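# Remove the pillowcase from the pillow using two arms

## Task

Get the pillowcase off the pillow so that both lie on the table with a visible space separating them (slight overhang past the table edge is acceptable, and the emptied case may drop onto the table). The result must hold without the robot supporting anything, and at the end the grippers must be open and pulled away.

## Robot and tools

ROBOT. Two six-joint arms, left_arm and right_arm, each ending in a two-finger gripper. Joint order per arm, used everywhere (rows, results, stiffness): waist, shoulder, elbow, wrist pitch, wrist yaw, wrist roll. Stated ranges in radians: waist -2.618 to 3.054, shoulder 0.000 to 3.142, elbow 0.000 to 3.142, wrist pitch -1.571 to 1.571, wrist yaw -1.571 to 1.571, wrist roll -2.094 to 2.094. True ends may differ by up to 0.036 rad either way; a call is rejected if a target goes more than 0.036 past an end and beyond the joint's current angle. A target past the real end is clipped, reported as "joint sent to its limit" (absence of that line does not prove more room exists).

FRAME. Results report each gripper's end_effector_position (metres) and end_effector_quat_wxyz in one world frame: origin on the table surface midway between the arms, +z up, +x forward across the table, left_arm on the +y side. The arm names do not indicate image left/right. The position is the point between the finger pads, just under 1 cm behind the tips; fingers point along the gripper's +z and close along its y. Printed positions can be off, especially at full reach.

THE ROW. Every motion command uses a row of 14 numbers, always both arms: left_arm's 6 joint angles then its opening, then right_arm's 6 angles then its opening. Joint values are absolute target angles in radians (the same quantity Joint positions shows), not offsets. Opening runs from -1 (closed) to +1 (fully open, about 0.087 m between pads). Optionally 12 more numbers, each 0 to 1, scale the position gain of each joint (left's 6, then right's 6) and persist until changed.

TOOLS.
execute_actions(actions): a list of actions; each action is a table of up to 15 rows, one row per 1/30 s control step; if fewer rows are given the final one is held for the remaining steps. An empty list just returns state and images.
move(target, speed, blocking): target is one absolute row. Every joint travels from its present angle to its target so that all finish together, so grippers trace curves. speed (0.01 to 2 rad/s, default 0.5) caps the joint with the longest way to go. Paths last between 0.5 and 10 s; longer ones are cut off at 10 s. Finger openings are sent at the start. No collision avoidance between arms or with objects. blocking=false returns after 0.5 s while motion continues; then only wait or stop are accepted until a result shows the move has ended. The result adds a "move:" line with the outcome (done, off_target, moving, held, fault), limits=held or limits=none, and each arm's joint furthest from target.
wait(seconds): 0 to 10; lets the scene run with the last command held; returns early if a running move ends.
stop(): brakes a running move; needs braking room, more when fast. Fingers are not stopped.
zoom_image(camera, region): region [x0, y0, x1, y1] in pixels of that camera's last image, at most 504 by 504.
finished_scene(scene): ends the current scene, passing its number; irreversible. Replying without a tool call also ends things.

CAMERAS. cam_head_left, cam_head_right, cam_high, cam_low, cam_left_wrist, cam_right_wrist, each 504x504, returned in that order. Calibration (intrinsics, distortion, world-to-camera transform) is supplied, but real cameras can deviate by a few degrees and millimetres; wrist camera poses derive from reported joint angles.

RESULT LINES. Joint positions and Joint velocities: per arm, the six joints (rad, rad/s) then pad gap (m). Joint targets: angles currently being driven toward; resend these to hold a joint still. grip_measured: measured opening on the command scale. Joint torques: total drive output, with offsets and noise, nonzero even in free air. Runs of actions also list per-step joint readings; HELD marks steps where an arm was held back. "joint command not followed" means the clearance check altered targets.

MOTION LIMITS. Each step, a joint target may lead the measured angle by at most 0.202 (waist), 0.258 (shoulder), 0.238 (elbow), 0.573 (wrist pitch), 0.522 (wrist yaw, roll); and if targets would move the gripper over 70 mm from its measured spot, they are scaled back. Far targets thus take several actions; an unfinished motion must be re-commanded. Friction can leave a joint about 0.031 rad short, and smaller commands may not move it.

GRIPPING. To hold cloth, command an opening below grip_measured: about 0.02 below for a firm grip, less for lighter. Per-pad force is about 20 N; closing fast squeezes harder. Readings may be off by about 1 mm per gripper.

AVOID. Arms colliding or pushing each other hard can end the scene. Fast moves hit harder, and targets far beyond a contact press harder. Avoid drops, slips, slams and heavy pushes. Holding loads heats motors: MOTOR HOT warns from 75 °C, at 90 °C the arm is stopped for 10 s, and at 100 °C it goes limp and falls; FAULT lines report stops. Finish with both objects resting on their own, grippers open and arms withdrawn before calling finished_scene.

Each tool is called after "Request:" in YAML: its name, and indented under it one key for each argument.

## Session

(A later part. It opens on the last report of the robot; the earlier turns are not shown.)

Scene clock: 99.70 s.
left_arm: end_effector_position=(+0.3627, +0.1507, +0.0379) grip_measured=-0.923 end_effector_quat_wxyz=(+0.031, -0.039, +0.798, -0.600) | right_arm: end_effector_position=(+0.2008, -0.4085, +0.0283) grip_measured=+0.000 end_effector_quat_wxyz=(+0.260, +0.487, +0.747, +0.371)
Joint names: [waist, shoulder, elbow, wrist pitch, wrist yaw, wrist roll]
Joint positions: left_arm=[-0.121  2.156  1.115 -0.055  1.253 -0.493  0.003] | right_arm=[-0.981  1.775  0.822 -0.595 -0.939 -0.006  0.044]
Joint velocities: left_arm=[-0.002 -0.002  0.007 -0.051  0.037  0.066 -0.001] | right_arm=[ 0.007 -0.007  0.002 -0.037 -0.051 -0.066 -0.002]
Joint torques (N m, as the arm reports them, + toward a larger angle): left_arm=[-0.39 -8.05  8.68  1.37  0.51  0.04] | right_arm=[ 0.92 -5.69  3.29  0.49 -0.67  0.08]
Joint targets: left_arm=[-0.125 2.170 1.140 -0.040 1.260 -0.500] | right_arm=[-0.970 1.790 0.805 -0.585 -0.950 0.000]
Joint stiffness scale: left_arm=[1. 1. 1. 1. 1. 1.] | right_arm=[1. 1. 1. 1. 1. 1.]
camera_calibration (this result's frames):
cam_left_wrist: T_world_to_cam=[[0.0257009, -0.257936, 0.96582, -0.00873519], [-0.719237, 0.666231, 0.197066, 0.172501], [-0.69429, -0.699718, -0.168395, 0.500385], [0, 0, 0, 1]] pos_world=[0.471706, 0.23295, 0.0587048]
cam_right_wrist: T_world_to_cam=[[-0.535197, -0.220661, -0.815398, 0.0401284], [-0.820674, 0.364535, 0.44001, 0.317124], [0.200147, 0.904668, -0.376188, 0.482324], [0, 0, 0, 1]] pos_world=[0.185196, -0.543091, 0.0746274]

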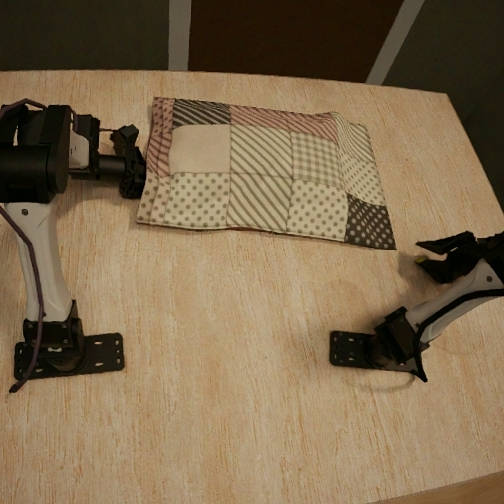

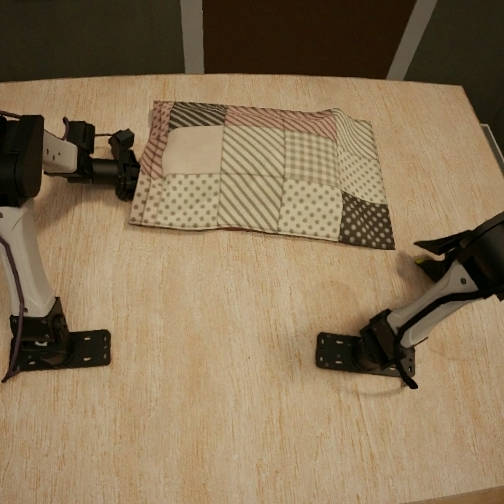

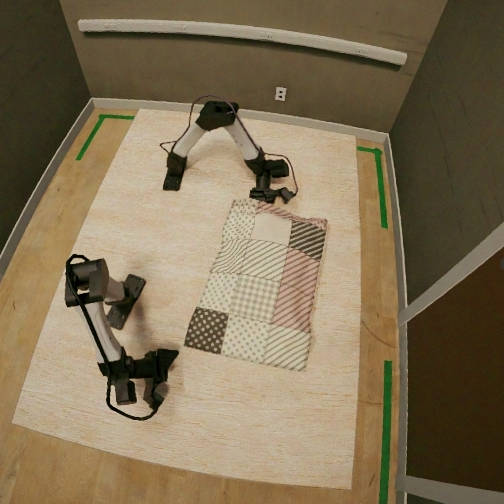

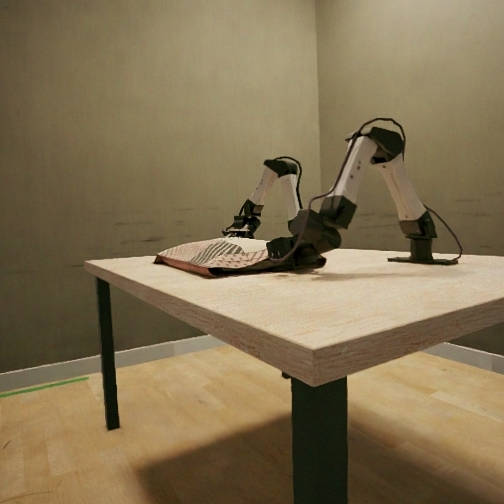

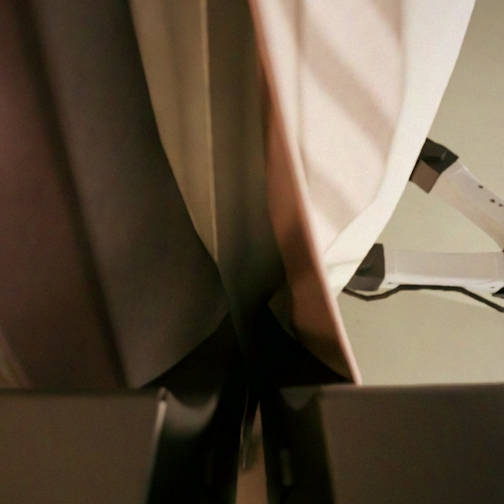

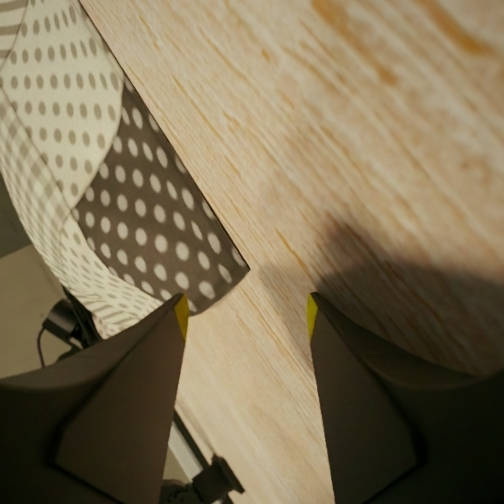

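Request:
move:
  target: [-0.125,2.20,1.14,-0.04,1.26,-0.5,-1,-0.80,1.795,0.795,-0.585,-0.95,0,0]
  speed: 0.3

Request:
move:
  target: [-0.125,2.20,1.14,-0.04,1.26,-0.5,-1,-0.66,1.795,0.795,-0.585,-0.95,0,0]
  speed: 0.15

Scene clock: 103.77 s.
left_arm: end_effector_position=(+0.3608, +0.1505, +0.0303) grip_measured=-0.923 end_effector_quat_wxyz=(+0.022, -0.045, +0.797, -0.602) | right_arm: end_effector_position=(+0.2225, -0.3659, +0.0269) grip_measured=+0.000 end_effector_quat_wxyz=(+0.224, +0.422, +0.785, +0.394)
Joint names: [waist, shoulder, elbow, wrist pitch, wrist yaw, wrist roll]
Joint positions: left_arm=[-0.121  2.182  1.115 -0.049  1.259 -0.495  0.003] | right_arm=[-0.809  1.775  0.812 -0.593 -0.941 -0.006  0.044]
Joint velocities: left_arm=[ 0.022  0.012 -0.012 -0.037 -0.066 -0.022 -0.001] | right_arm=[ 0.002  0.002 -0.017  0.007  0.037 -0.066 -0.001]
Joint torques (N m, as the arm reports them, + toward a larger angle): left_arm=[-0.39 -7.76  8.53  1.28  0.45  0.05] | right_arm=[ 0.66 -5.26  3.23  0.46 -0.65  0.07]
Joint targets: left_arm=[-0.125 2.200 1.140 -0.040 1.260 -0.500] | right_arm=[-0.800 1.795 0.795 -0.585 -0.950 -0.000]
Joint stiffness scale: left_arm=[1. 1. 1. 1. 1. 1.] | right_arm=[1. 1. 1. 1. 1. 1.]
move: off_target (left_arm); limits=none; left_arm: farthest joint: the elbow, 0.025 radians from its target (0.025 radians at the start); right_arm: farthest joint: the shoulder, 0.020 radians from its target (0.020 radians at the start)
camera_calibration (this result's frames):
cam_left_wrist: T_world_to_cam=[[0.0458868, -0.25322, 0.96632, -0.00938304], [-0.713197, 0.669024, 0.209182, 0.169793], [-0.69946, -0.698775, -0.149896, 0.498856], [0, 0, 0, 1]] pos_world=[0.470456, 0.232617, 0.0483262]
cam_right_wrist: T_world_to_cam=[[-0.492192, -0.303148, -0.815995, 0.0202188], [-0.869555, 0.214575, 0.444782, 0.275854], [0.0402576, 0.928471, -0.369216, 0.483066], [0, 0, 0, 1]] pos_world=[0.230375, -0.501575, 0.072159]

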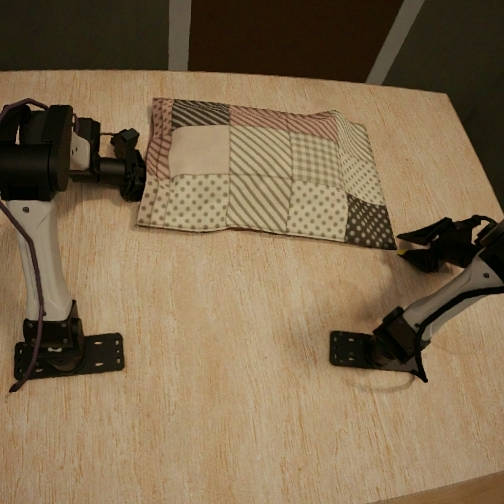

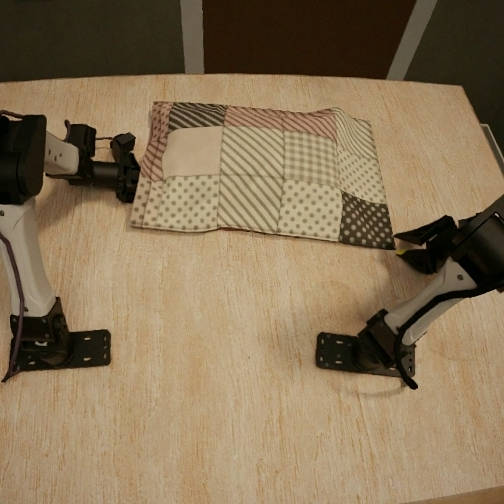

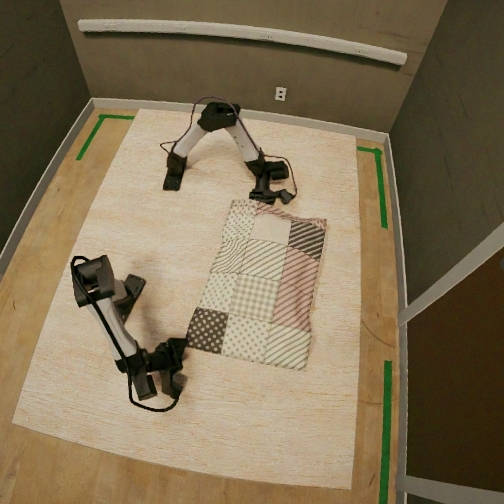

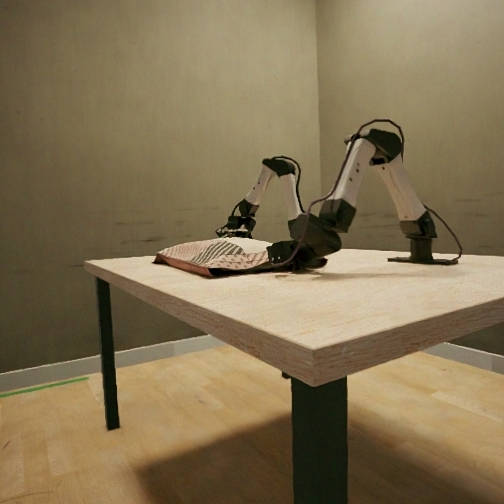

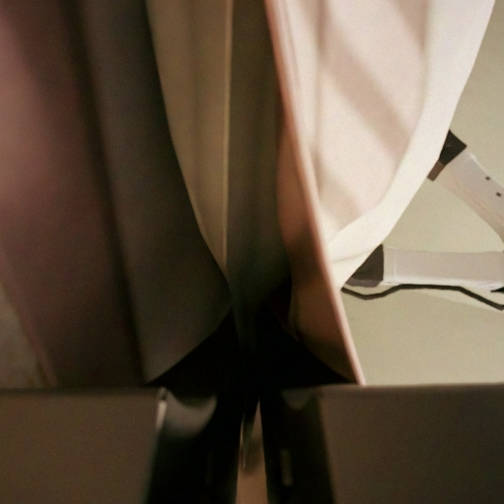

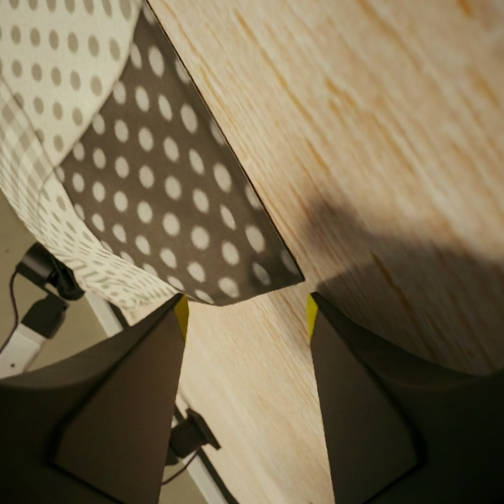

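Scene clock: 105.07 s.
left_arm: end_effector_position=(+0.3608, +0.1505, +0.0303) grip_measured=-0.923 end_effector_quat_wxyz=(+0.022, -0.045, +0.797, -0.602) | right_arm: end_effector_position=(+0.2356, -0.3317, +0.0269) grip_measured=+0.000 end_effector_quat_wxyz=(+0.196, +0.367, +0.812, +0.409)
Joint names: [waist, shoulder, elbow, wrist pitch, wrist yaw, wrist roll]
Joint positions: left_arm=[-0.121  2.182  1.115 -0.049  1.259 -0.495  0.003] | right_arm=[-0.67   1.775  0.812 -0.593 -0.941 -0.006  0.044]
Joint velocities: left_arm=[ 0.012  0.002  0.007 -0.095  0.051 -0.022 -0.001] | right_arm=[-0.002 -0.007 -0.002 -0.007 -0.007  0.007  0.001]
Joint torques (N m, as the arm reports them, + toward a larger angle): left_arm=[-0.4  -7.83  8.53  1.27  0.45  0.05] | right_arm=[ 0.82 -5.25  3.26  0.47 -0.67  0.08]
Joint targets: left_arm=[-0.125 2.200 1.140 -0.040 1.260 -0.500] | right_arm=[-0.660 1.795 0.795 -0.585 -0.950 0.000]
Joint stiffness scale: left_arm=[1. 1. 1. 1. 1. 1.] | right_arm=[1. 1. 1. 1. 1. 1.]
move: off_target (left_arm); limits=none; left_arm: farthest joint: the elbow, 0.025 radians from its target (0.025 radians at the start); right_arm: farthest joint: the shoulder, 0.020 radians from its target (0.020 radians at the start)
camera_calibration (this result's frames):
cam_left_wrist: T_world_to_cam=[[0.0458868, -0.25322, 0.96632, -0.00938304], [-0.713197, 0.669024, 0.209182, 0.169793], [-0.69946, -0.698775, -0.149896, 0.498856], [0, 0, 0, 1]] pos_world=[0.470456, 0.232617, 0.0483262]
cam_right_wrist: T_world_to_cam=[[-0.445636, -0.368185, -0.815995, 0.00448611], [-0.89085, 0.0924933, 0.444782, 0.244418], [-0.0882879, 0.925141, -0.369216, 0.479967], [0, 0, 0, 1]] pos_world=[0.262114, -0.464992, 0.072159]

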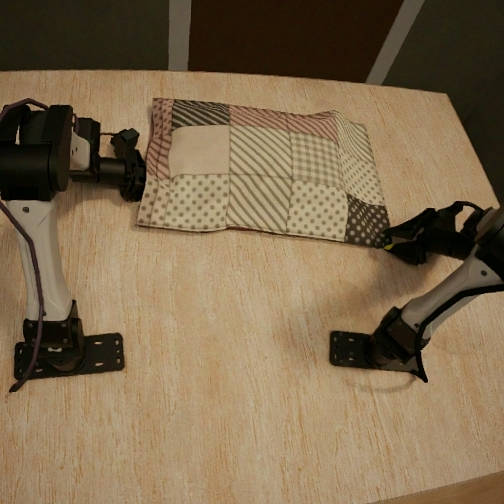

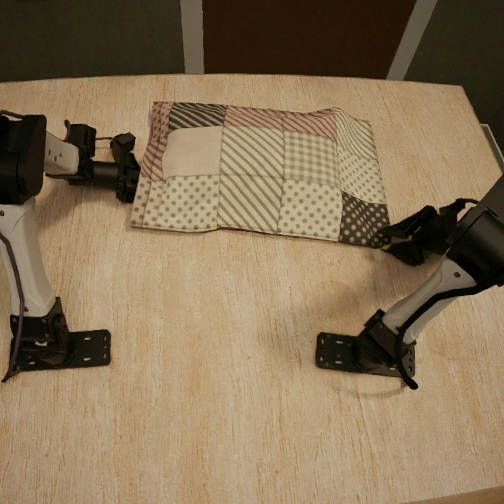

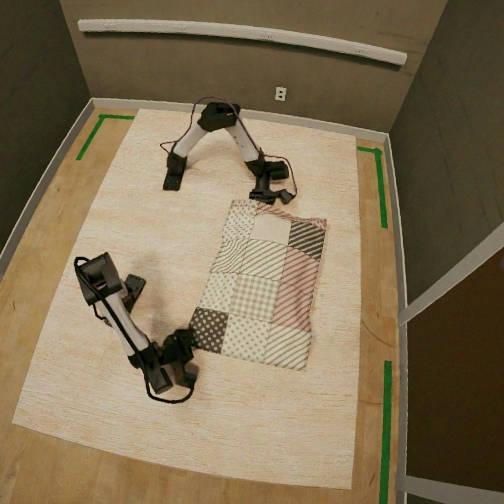

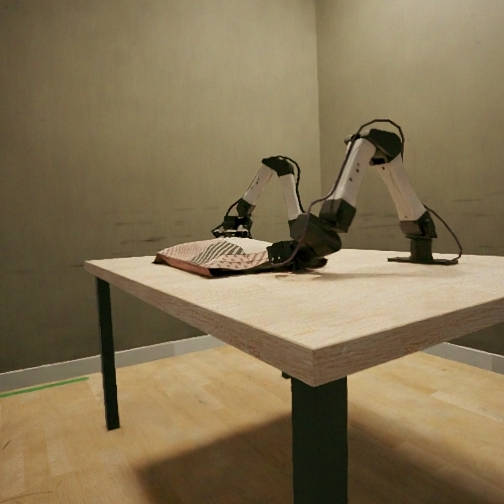

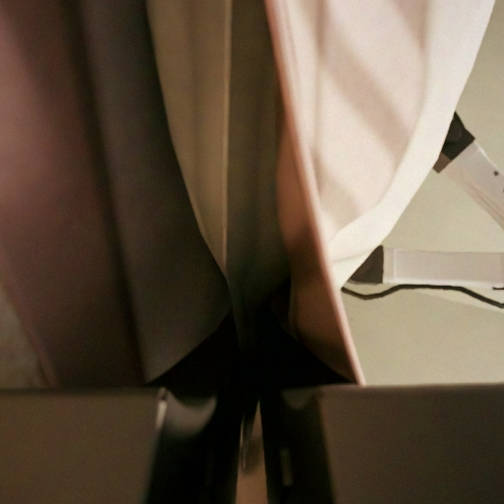

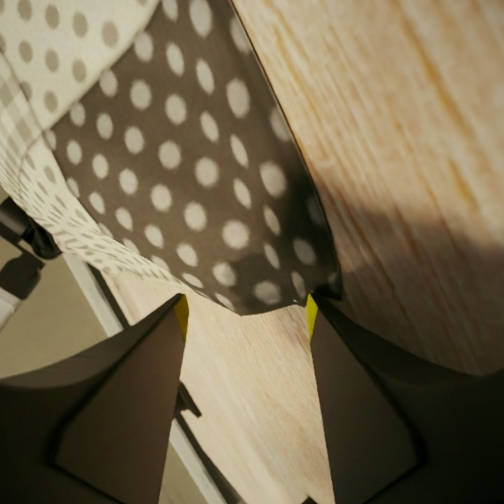

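Request:
zoom_image:
  camera: "cam_head_right"
  region: [330,180,450,280]

Region (330, 180, 450, 280) of cam_head_right's 504x504 image, scaled by 4.200, with more detail than that image has.

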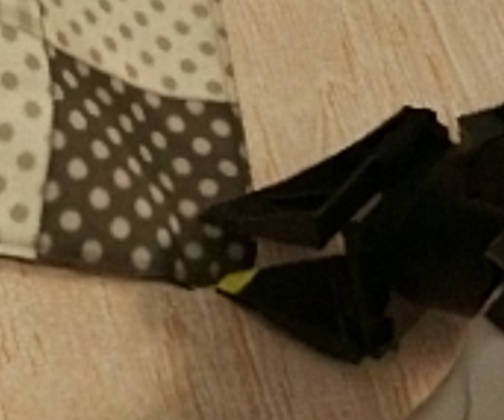

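Request:
move:
  target: [-0.125,2.18,1.14,-0.04,1.26,-0.5,-1,-0.7,1.66,1.1,-0.95,-0.95,0,0]
  speed: 0.6

Request:
move:
  target: [-0.125,2.18,1.14,-0.04,1.26,-0.5,-1,-0.02,1.70,1.184,-1.066,0,-0.884,1]
  speed: 0.9

Scene clock: 131.17 s.
left_arm: end_effector_position=(+0.3608, +0.1505, +0.0303) grip_measured=-0.923 end_effector_quat_wxyz=(+0.022, -0.045, +0.797, -0.602) | right_arm: end_effector_position=(+0.2506, -0.3564, +0.1106) grip_measured=+0.000 end_effector_quat_wxyz=(+0.210, +0.369, +0.811, +0.402)
Joint names: [waist, shoulder, elbow, wrist pitch, wrist yaw, wrist roll]
Joint positions: left_arm=[-0.121  2.182  1.115 -0.049  1.259 -0.495  0.003] | right_arm=[-0.689  1.674  1.084 -0.942 -0.942 -0.006  0.044]
Joint velocities: left_arm=[-0.012  0.007 -0.002 -0.066  0.037 -0.007  0.001] | right_arm=[-0.012  0.002 -0.027 -0.037  0.022  0.007 -0.001]
Joint torques (N m, as the arm reports them, + toward a larger angle): left_arm=[-0.39 -9.27  8.53  1.28  0.45  0.05] | right_arm=[-1.06 -8.04  6.42  0.32 -0.64  0.07]
Joint targets: left_arm=[-0.125 2.180 1.140 -0.040 1.260 -0.500] | right_arm=[-0.700 1.660 1.100 -0.950 -0.950 -0.000]
Joint stiffness scale: left_arm=[1. 1. 1. 1. 1. 1.] | right_arm=[1. 1. 1. 1. 1. 1.]
move: off_target (left_arm); limits=none; left_arm: farthest joint: the elbow, 0.025 radians from its target (0.025 radians at the start); right_arm: farthest joint: the elbow, 0.016 radians from its target (0.288 radians at the start)
camera_calibration (this result's frames):
cam_left_wrist: T_world_to_cam=[[0.0458868, -0.25322, 0.96632, -0.00938304], [-0.713197, 0.669024, 0.209182, 0.169793], [-0.69946, -0.698775, -0.149896, 0.498856], [0, 0, 0, 1]] pos_world=[0.470456, 0.232617, 0.0483262]
cam_right_wrist: T_world_to_cam=[[-0.439151, -0.374402, -0.816682, 0.0666044], [-0.896099, 0.117337, 0.428063, 0.234922], [-0.064441, 0.919813, -0.38703, 0.529117], [0, 0, 0, 1]] pos_world=[0.27386, -0.489317, 0.158617]

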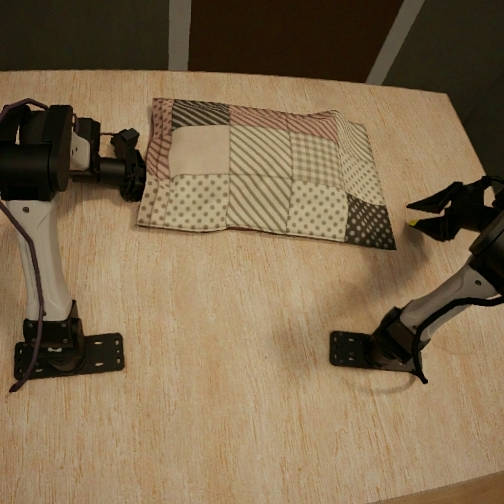

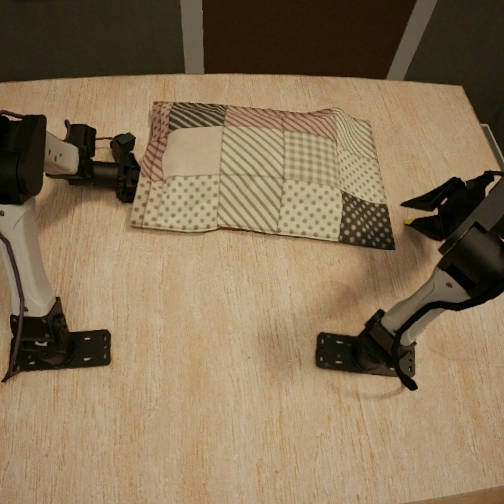

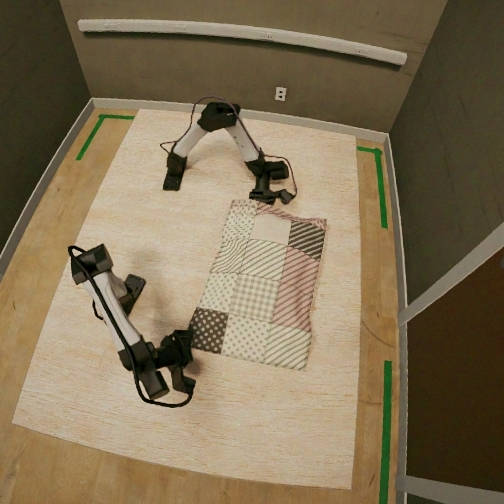

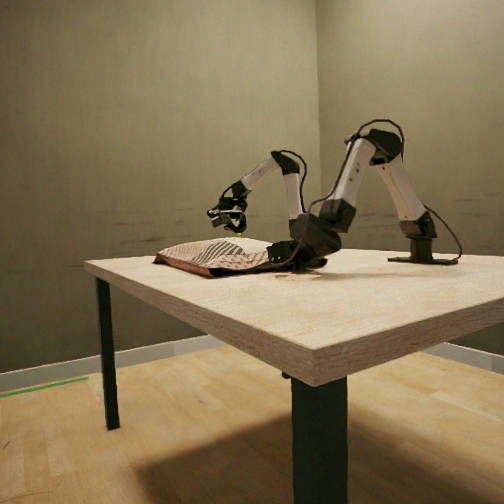

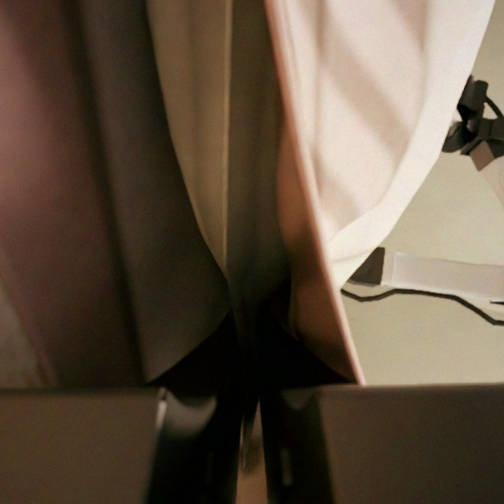

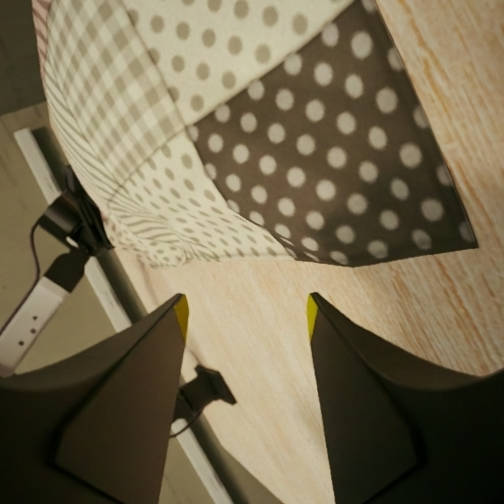

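Scene clock: 133.13 s.
left_arm: end_effector_position=(+0.3608, +0.1505, +0.0303) grip_measured=-0.923 end_effector_quat_wxyz=(+0.022, -0.045, +0.797, -0.602) | right_arm: end_effector_position=(+0.2337, -0.3410, +0.0586) grip_measured=+0.999 end_effector_quat_wxyz=(+0.003, -0.324, +0.946, +0.004)
Joint names: [waist, shoulder, elbow, wrist pitch, wrist yaw, wrist roll]
Joint positions: left_arm=[-0.121  2.182  1.115 -0.049  1.259 -0.495  0.003] | right_arm=[-0.027  1.674  1.163 -1.058 -0.01  -0.877  0.087]
Joint velocities: left_arm=[-0.002 -0.007 -0.007  0.007  0.007  0.037  0.   ] | right_arm=[-0.002 -0.002  0.002  0.007 -0.022  0.007 -0.001]
Joint torques (N m, as the arm reports them, + toward a larger angle): left_arm=[-0.4  -9.27  8.52  1.28  0.45  0.05] | right_arm=[ 0.45 -4.98  6.83  0.25  0.01  0.01]
Joint targets: left_arm=[-0.125 2.180 1.140 -0.040 1.260 -0.500] | right_arm=[-0.020 1.700 1.184 -1.066 -0.000 -0.884]
Joint stiffness scale: left_arm=[1. 1. 1. 1. 1. 1.] | right_arm=[1. 1. 1. 1. 1. 1.]
move: off_target (left_arm, right_arm); limits=none; left_arm: farthest joint: the elbow, 0.025 radians from its target (0.025 radians at the start); right_arm: farthest joint: the shoulder, 0.026 radians from its target (0.026 radians at the start)
camera_calibration (this result's frames):
cam_left_wrist: T_world_to_cam=[[0.0458868, -0.25322, 0.96632, -0.00938304], [-0.713197, 0.669024, 0.209182, 0.169793], [-0.69946, -0.698775, -0.149896, 0.498856], [0, 0, 0, 1]] pos_world=[0.470456, 0.232617, 0.0483262]
cam_right_wrist: T_world_to_cam=[[0.589696, -0.807394, -0.0193449, -0.412327], [-0.516849, -0.39568, 0.759147, -0.0427498], [-0.620585, -0.437668, -0.650632, 0.176308], [0, 0, 0, 1]] pos_world=[0.330466, -0.272661, 0.139188]

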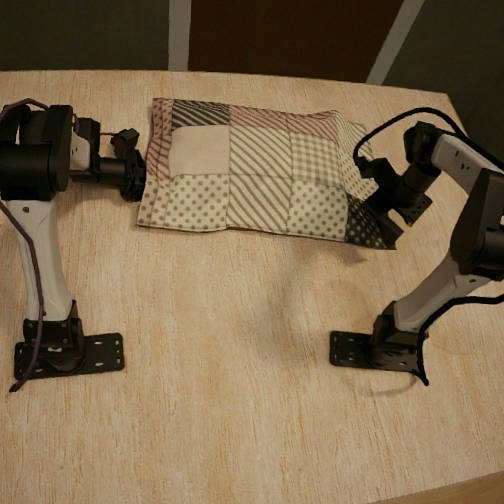

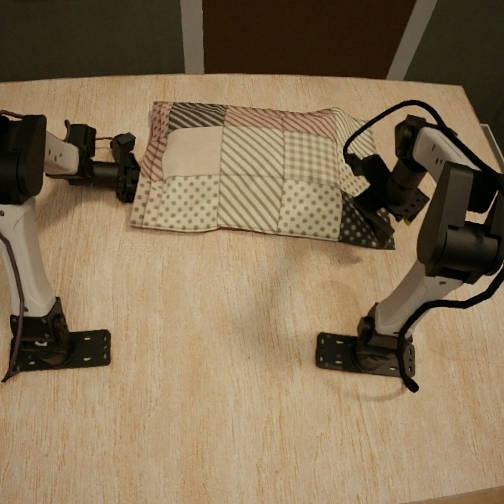

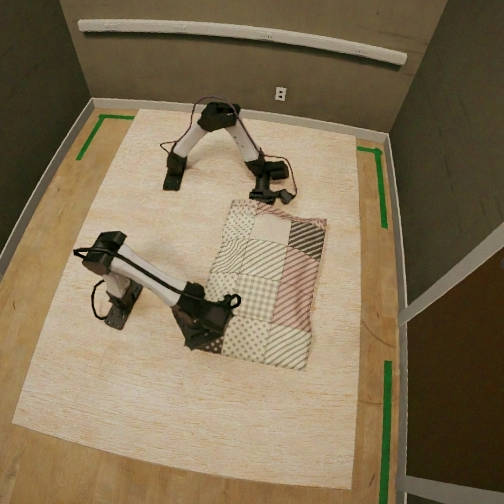

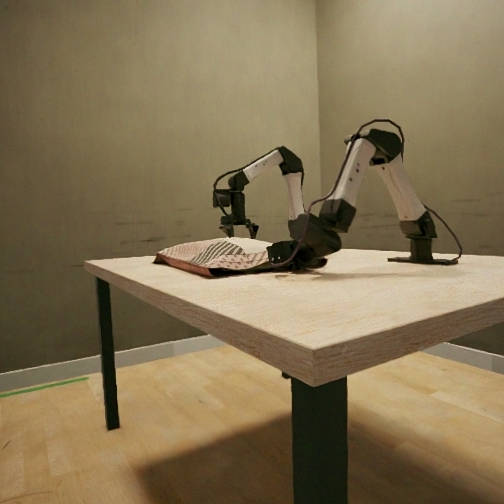

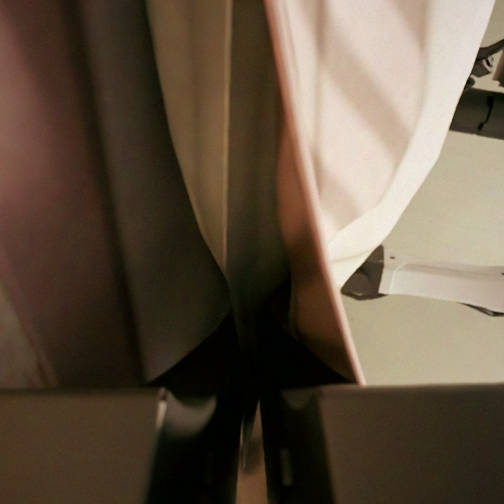

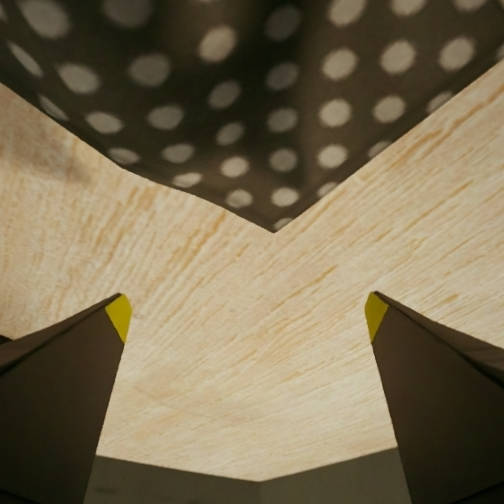

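Request:
move:
  target: [-0.125,2.18,1.14,-0.04,1.26,-0.5,-1,-0.055,1.80,1.07,-0.865,0,-0.884,1]
  speed: 0.25

Scene clock: 141.27 s.
left_arm: end_effector_position=(+0.3608, +0.1505, +0.0303) grip_measured=-0.923 end_effector_quat_wxyz=(+0.022, -0.045, +0.797, -0.602) | right_arm: end_effector_position=(+0.2419, -0.3479, +0.0091) grip_measured=+0.999 end_effector_quat_wxyz=(-0.001, -0.316, +0.949, +0.006)
Joint names: [waist, shoulder, elbow, wrist pitch, wrist yaw, wrist roll]
Joint positions: left_arm=[-0.121  2.182  1.115 -0.049  1.259 -0.495  0.003] | right_arm=[-0.044  1.788  1.085 -0.875 -0.009 -0.877  0.087]
Joint velocities: left_arm=[-0.007  0.017 -0.002  0.037  0.051 -0.11   0.   ] | right_arm=[ 0.022 -0.002 -0.032 -0.037 -0.051  0.022 -0.001]
Joint torques (N m, as the arm reports them, + toward a larger angle): left_arm=[-0.38 -9.27  8.52  1.28  0.45  0.06] | right_arm=[-1.06 -6.75  4.01  0.42  0.02  0.  ]
Joint targets: left_arm=[-0.125 2.180 1.140 -0.040 1.260 -0.500] | right_arm=[-0.055 1.800 1.070 -0.865 0.000 -0.884]
Joint stiffness scale: left_arm=[1. 1. 1. 1. 1. 1.] | right_arm=[1. 1. 1. 1. 1. 1.]
move: off_target (left_arm); limits=none; left_arm: farthest joint: the elbow, 0.025 radians from its target (0.025 radians at the start); right_arm: farthest joint: the elbow, 0.015 radians from its target (0.093 radians at the start)
camera_calibration (this result's frames):
cam_left_wrist: T_world_to_cam=[[0.0458868, -0.25322, 0.96632, -0.00938304], [-0.713197, 0.669024, 0.209182, 0.169793], [-0.69946, -0.698775, -0.149896, 0.498856], [0, 0, 0, 1]] pos_world=[0.470456, 0.232617, 0.0483262]
cam_right_wrist: T_world_to_cam=[[0.575547, -0.817372, -0.0254545, -0.423684], [-0.516585, -0.387527, 0.76352, -0.000961686], [-0.633944, -0.426292, -0.645282, 0.153249], [0, 0, 0, 1]] pos_world=[0.340505, -0.281351, 0.0888388]

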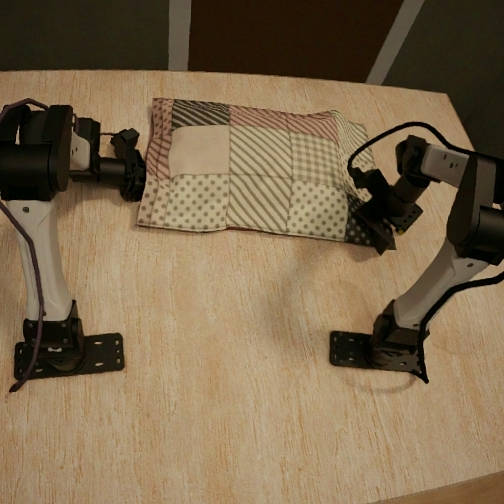

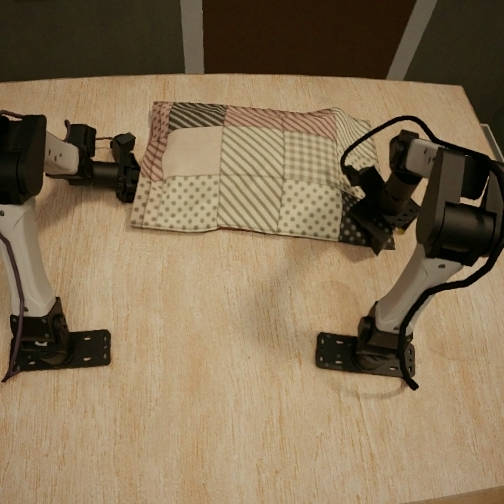

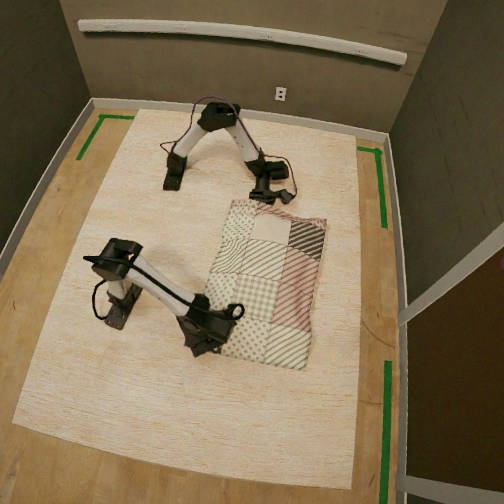

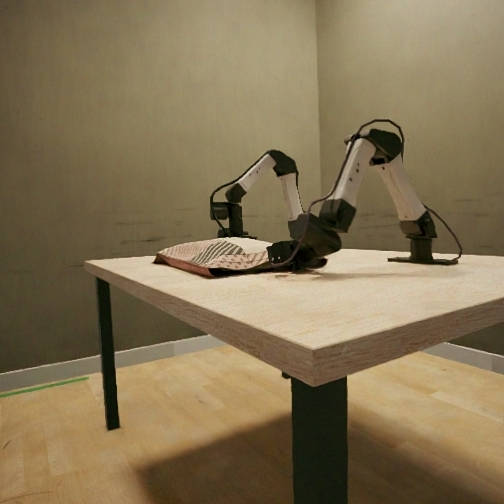

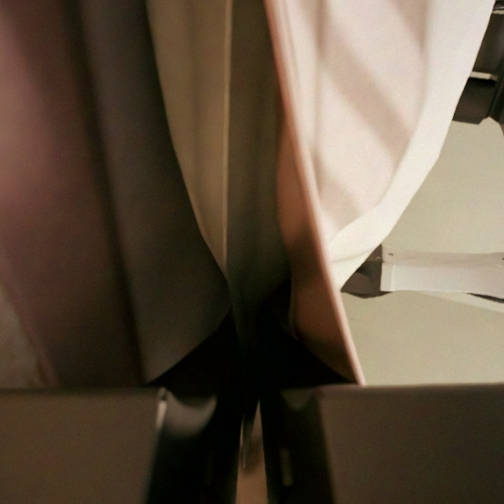

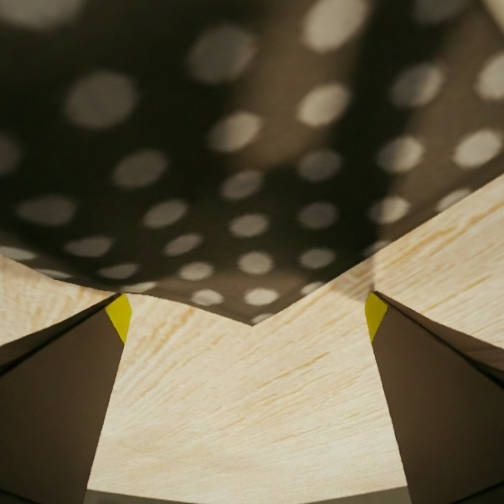

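Request:
execute_actions:
  actions:
    - [[-0.125,2.18,1.14,-0.04,1.26,-0.5,-1,-0.055,1.815,1.06,-0.85,0,-0.884,1]]
    - [[-0.125,2.18,1.14,-0.04,1.26,-0.5,-1,-0.055,1.815,1.06,-0.85,0,-0.884,0.4]]
    - [[-0.125,2.18,1.14,-0.04,1.26,-0.5,-1,-0.055,1.815,1.06,-0.85,0,-0.884,-0.3]]

Scene clock: 145.60 s.
left_arm: end_effector_position=(+0.3608, +0.1505, +0.0303) grip_measured=-0.923 end_effector_quat_wxyz=(+0.022, -0.045, +0.797, -0.602) | right_arm: end_effector_position=(+0.2447, -0.3497, +0.0072) grip_measured=-0.300 end_effector_quat_wxyz=(+0.001, -0.316, +0.949, +0.001)
Joint names: [waist, shoulder, elbow, wrist pitch, wrist yaw, wrist roll]
Joint positions: left_arm=[-0.121  2.182  1.115 -0.049  1.259 -0.495  0.003] | right_arm=[-0.044  1.794  1.085 -0.86  -0.004 -0.878  0.031]
Joint velocities: left_arm=[-0.017  0.007  0.002 -0.081 -0.007 -0.066  0.001] | right_arm=[-0.017 -0.007 -0.007 -0.022  0.007 -0.037 -0.   ]
Joint torques (N m, as the arm reports them, + toward a larger angle): left_arm=[-0.39 -9.27  8.53  1.28  0.45  0.05] | right_arm=[-1.04 -6.19  3.32  0.42 -0.04  0.01]
Joint targets: left_arm=[-0.125 2.180 1.140 -0.040 1.260 -0.500] | right_arm=[-0.055 1.815 1.060 -0.850 0.000 -0.884]
Joint stiffness scale: left_arm=[1. 1. 1. 1. 1. 1.] | right_arm=[1. 1. 1. 1. 1. 1.]
Step readings (joint positions; steps 1 to 15: 1st action; 16 to 30: 2nd action; 31 to 45: 3rd action):
0: left_arm=[-0.121 2.182 1.115 -0.049 1.259 -0.495] | right_arm=[-0.044 1.788 1.085 -0.875 -0.009 -0.877]
1: left_arm=[-0.121 2.182 1.115 -0.049 1.259 -0.495] | right_arm=[-0.044 1.789 1.085 -0.874 -0.009 -0.877]
2: left_arm=[-0.121 2.182 1.115 -0.049 1.259 -0.495] | right_arm=[-0.044 1.791 1.085 -0.871 -0.009 -0.877]
4: left_arm=[-0.121 2.182 1.115 -0.049 1.259 -0.495] | right_arm=[-0.044 1.794 1.085 -0.869 -0.008 -0.877]
8: left_arm=[-0.121 2.182 1.115 -0.049 1.259 -0.495] | right_arm=[-0.044 1.794 1.085 -0.869 -0.007 -0.877]
15: left_arm=[-0.121 2.182 1.115 -0.049 1.259 -0.495] | right_arm=[-0.044 1.794 1.085 -0.869 -0.007 -0.877]
16: left_arm=[-0.121 2.182 1.115 -0.049 1.259 -0.495] | right_arm=[-0.044 1.794 1.085 -0.867 -0.006 -0.878]
17: left_arm=[-0.121 2.182 1.115 -0.049 1.259 -0.495] | right_arm=[-0.044 1.794 1.085 -0.864 -0.004 -0.878]
19: left_arm=[-0.121 2.182 1.115 -0.049 1.259 -0.495] | right_arm=[-0.044 1.794 1.085 -0.861 -0.004 -0.878]
23: left_arm=[-0.121 2.182 1.115 -0.049 1.259 -0.495] | right_arm=[-0.044 1.794 1.085 -0.860 -0.004 -0.878]
30: left_arm=[-0.121 2.182 1.115 -0.049 1.259 -0.495] | right_arm=[-0.044 1.794 1.085 -0.860 -0.004 -0.878]
31: left_arm=[-0.121 2.182 1.115 -0.049 1.259 -0.495] | right_arm=[-0.044 1.794 1.085 -0.860 -0.004 -0.878]
32: left_arm=[-0.121 2.182 1.115 -0.049 1.259 -0.495] | right_arm=[-0.044 1.794 1.085 -0.860 -0.004 -0.878]
34: left_arm=[-0.121 2.182 1.115 -0.049 1.259 -0.495] | right_arm=[-0.044 1.794 1.085 -0.860 -0.004 -0.878]
38: left_arm=[-0.121 2.182 1.115 -0.049 1.259 -0.495] | right_arm=[-0.044 1.794 1.085 -0.860 -0.004 -0.878]
45: Joint positions above
camera_calibration (this result's frames):
cam_left_wrist: T_world_to_cam=[[0.0458868, -0.25322, 0.96632, -0.00938304], [-0.713197, 0.669024, 0.209182, 0.169793], [-0.69946, -0.698775, -0.149896, 0.498856], [0, 0, 0, 1]] pos_world=[0.470456, 0.232617, 0.0483262]
cam_right_wrist: T_world_to_cam=[[0.576022, -0.81729, -0.0153398, -0.426951], [-0.521995, -0.382211, 0.762519, 0.00445138], [-0.629063, -0.43122, -0.646784, 0.150134], [0, 0, 0, 1]] pos_world=[0.3427, -0.2825, 0.0871608]

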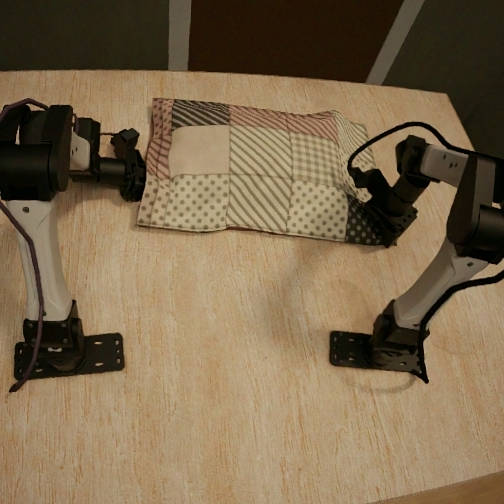

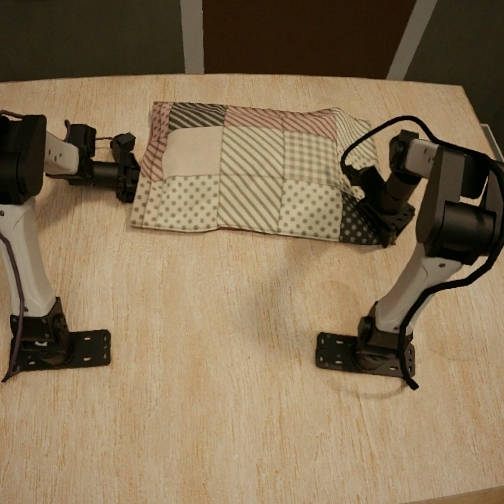

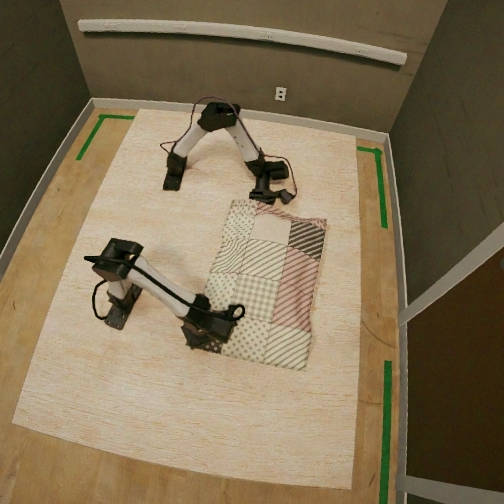

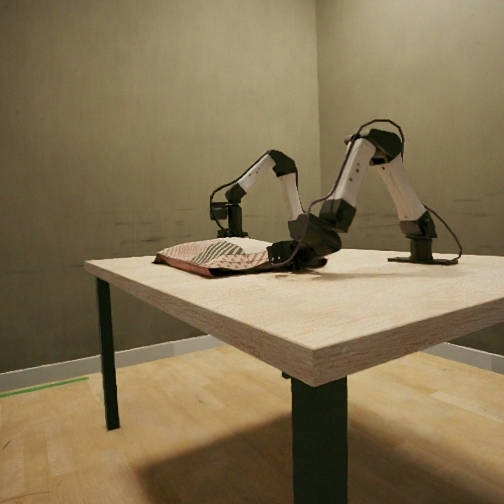

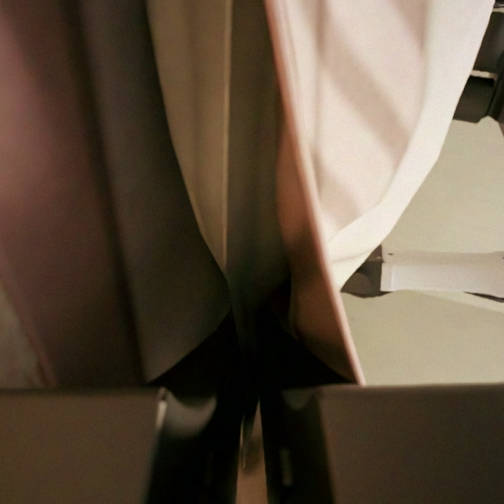

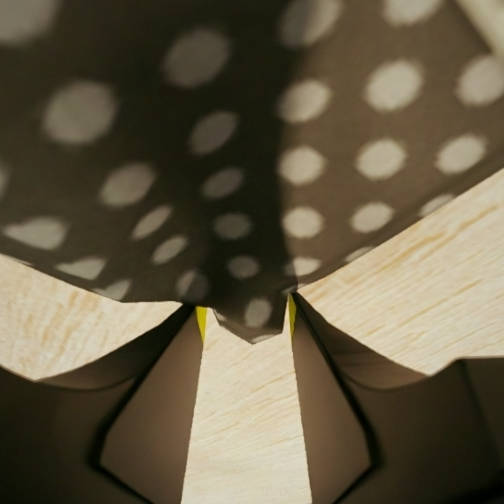

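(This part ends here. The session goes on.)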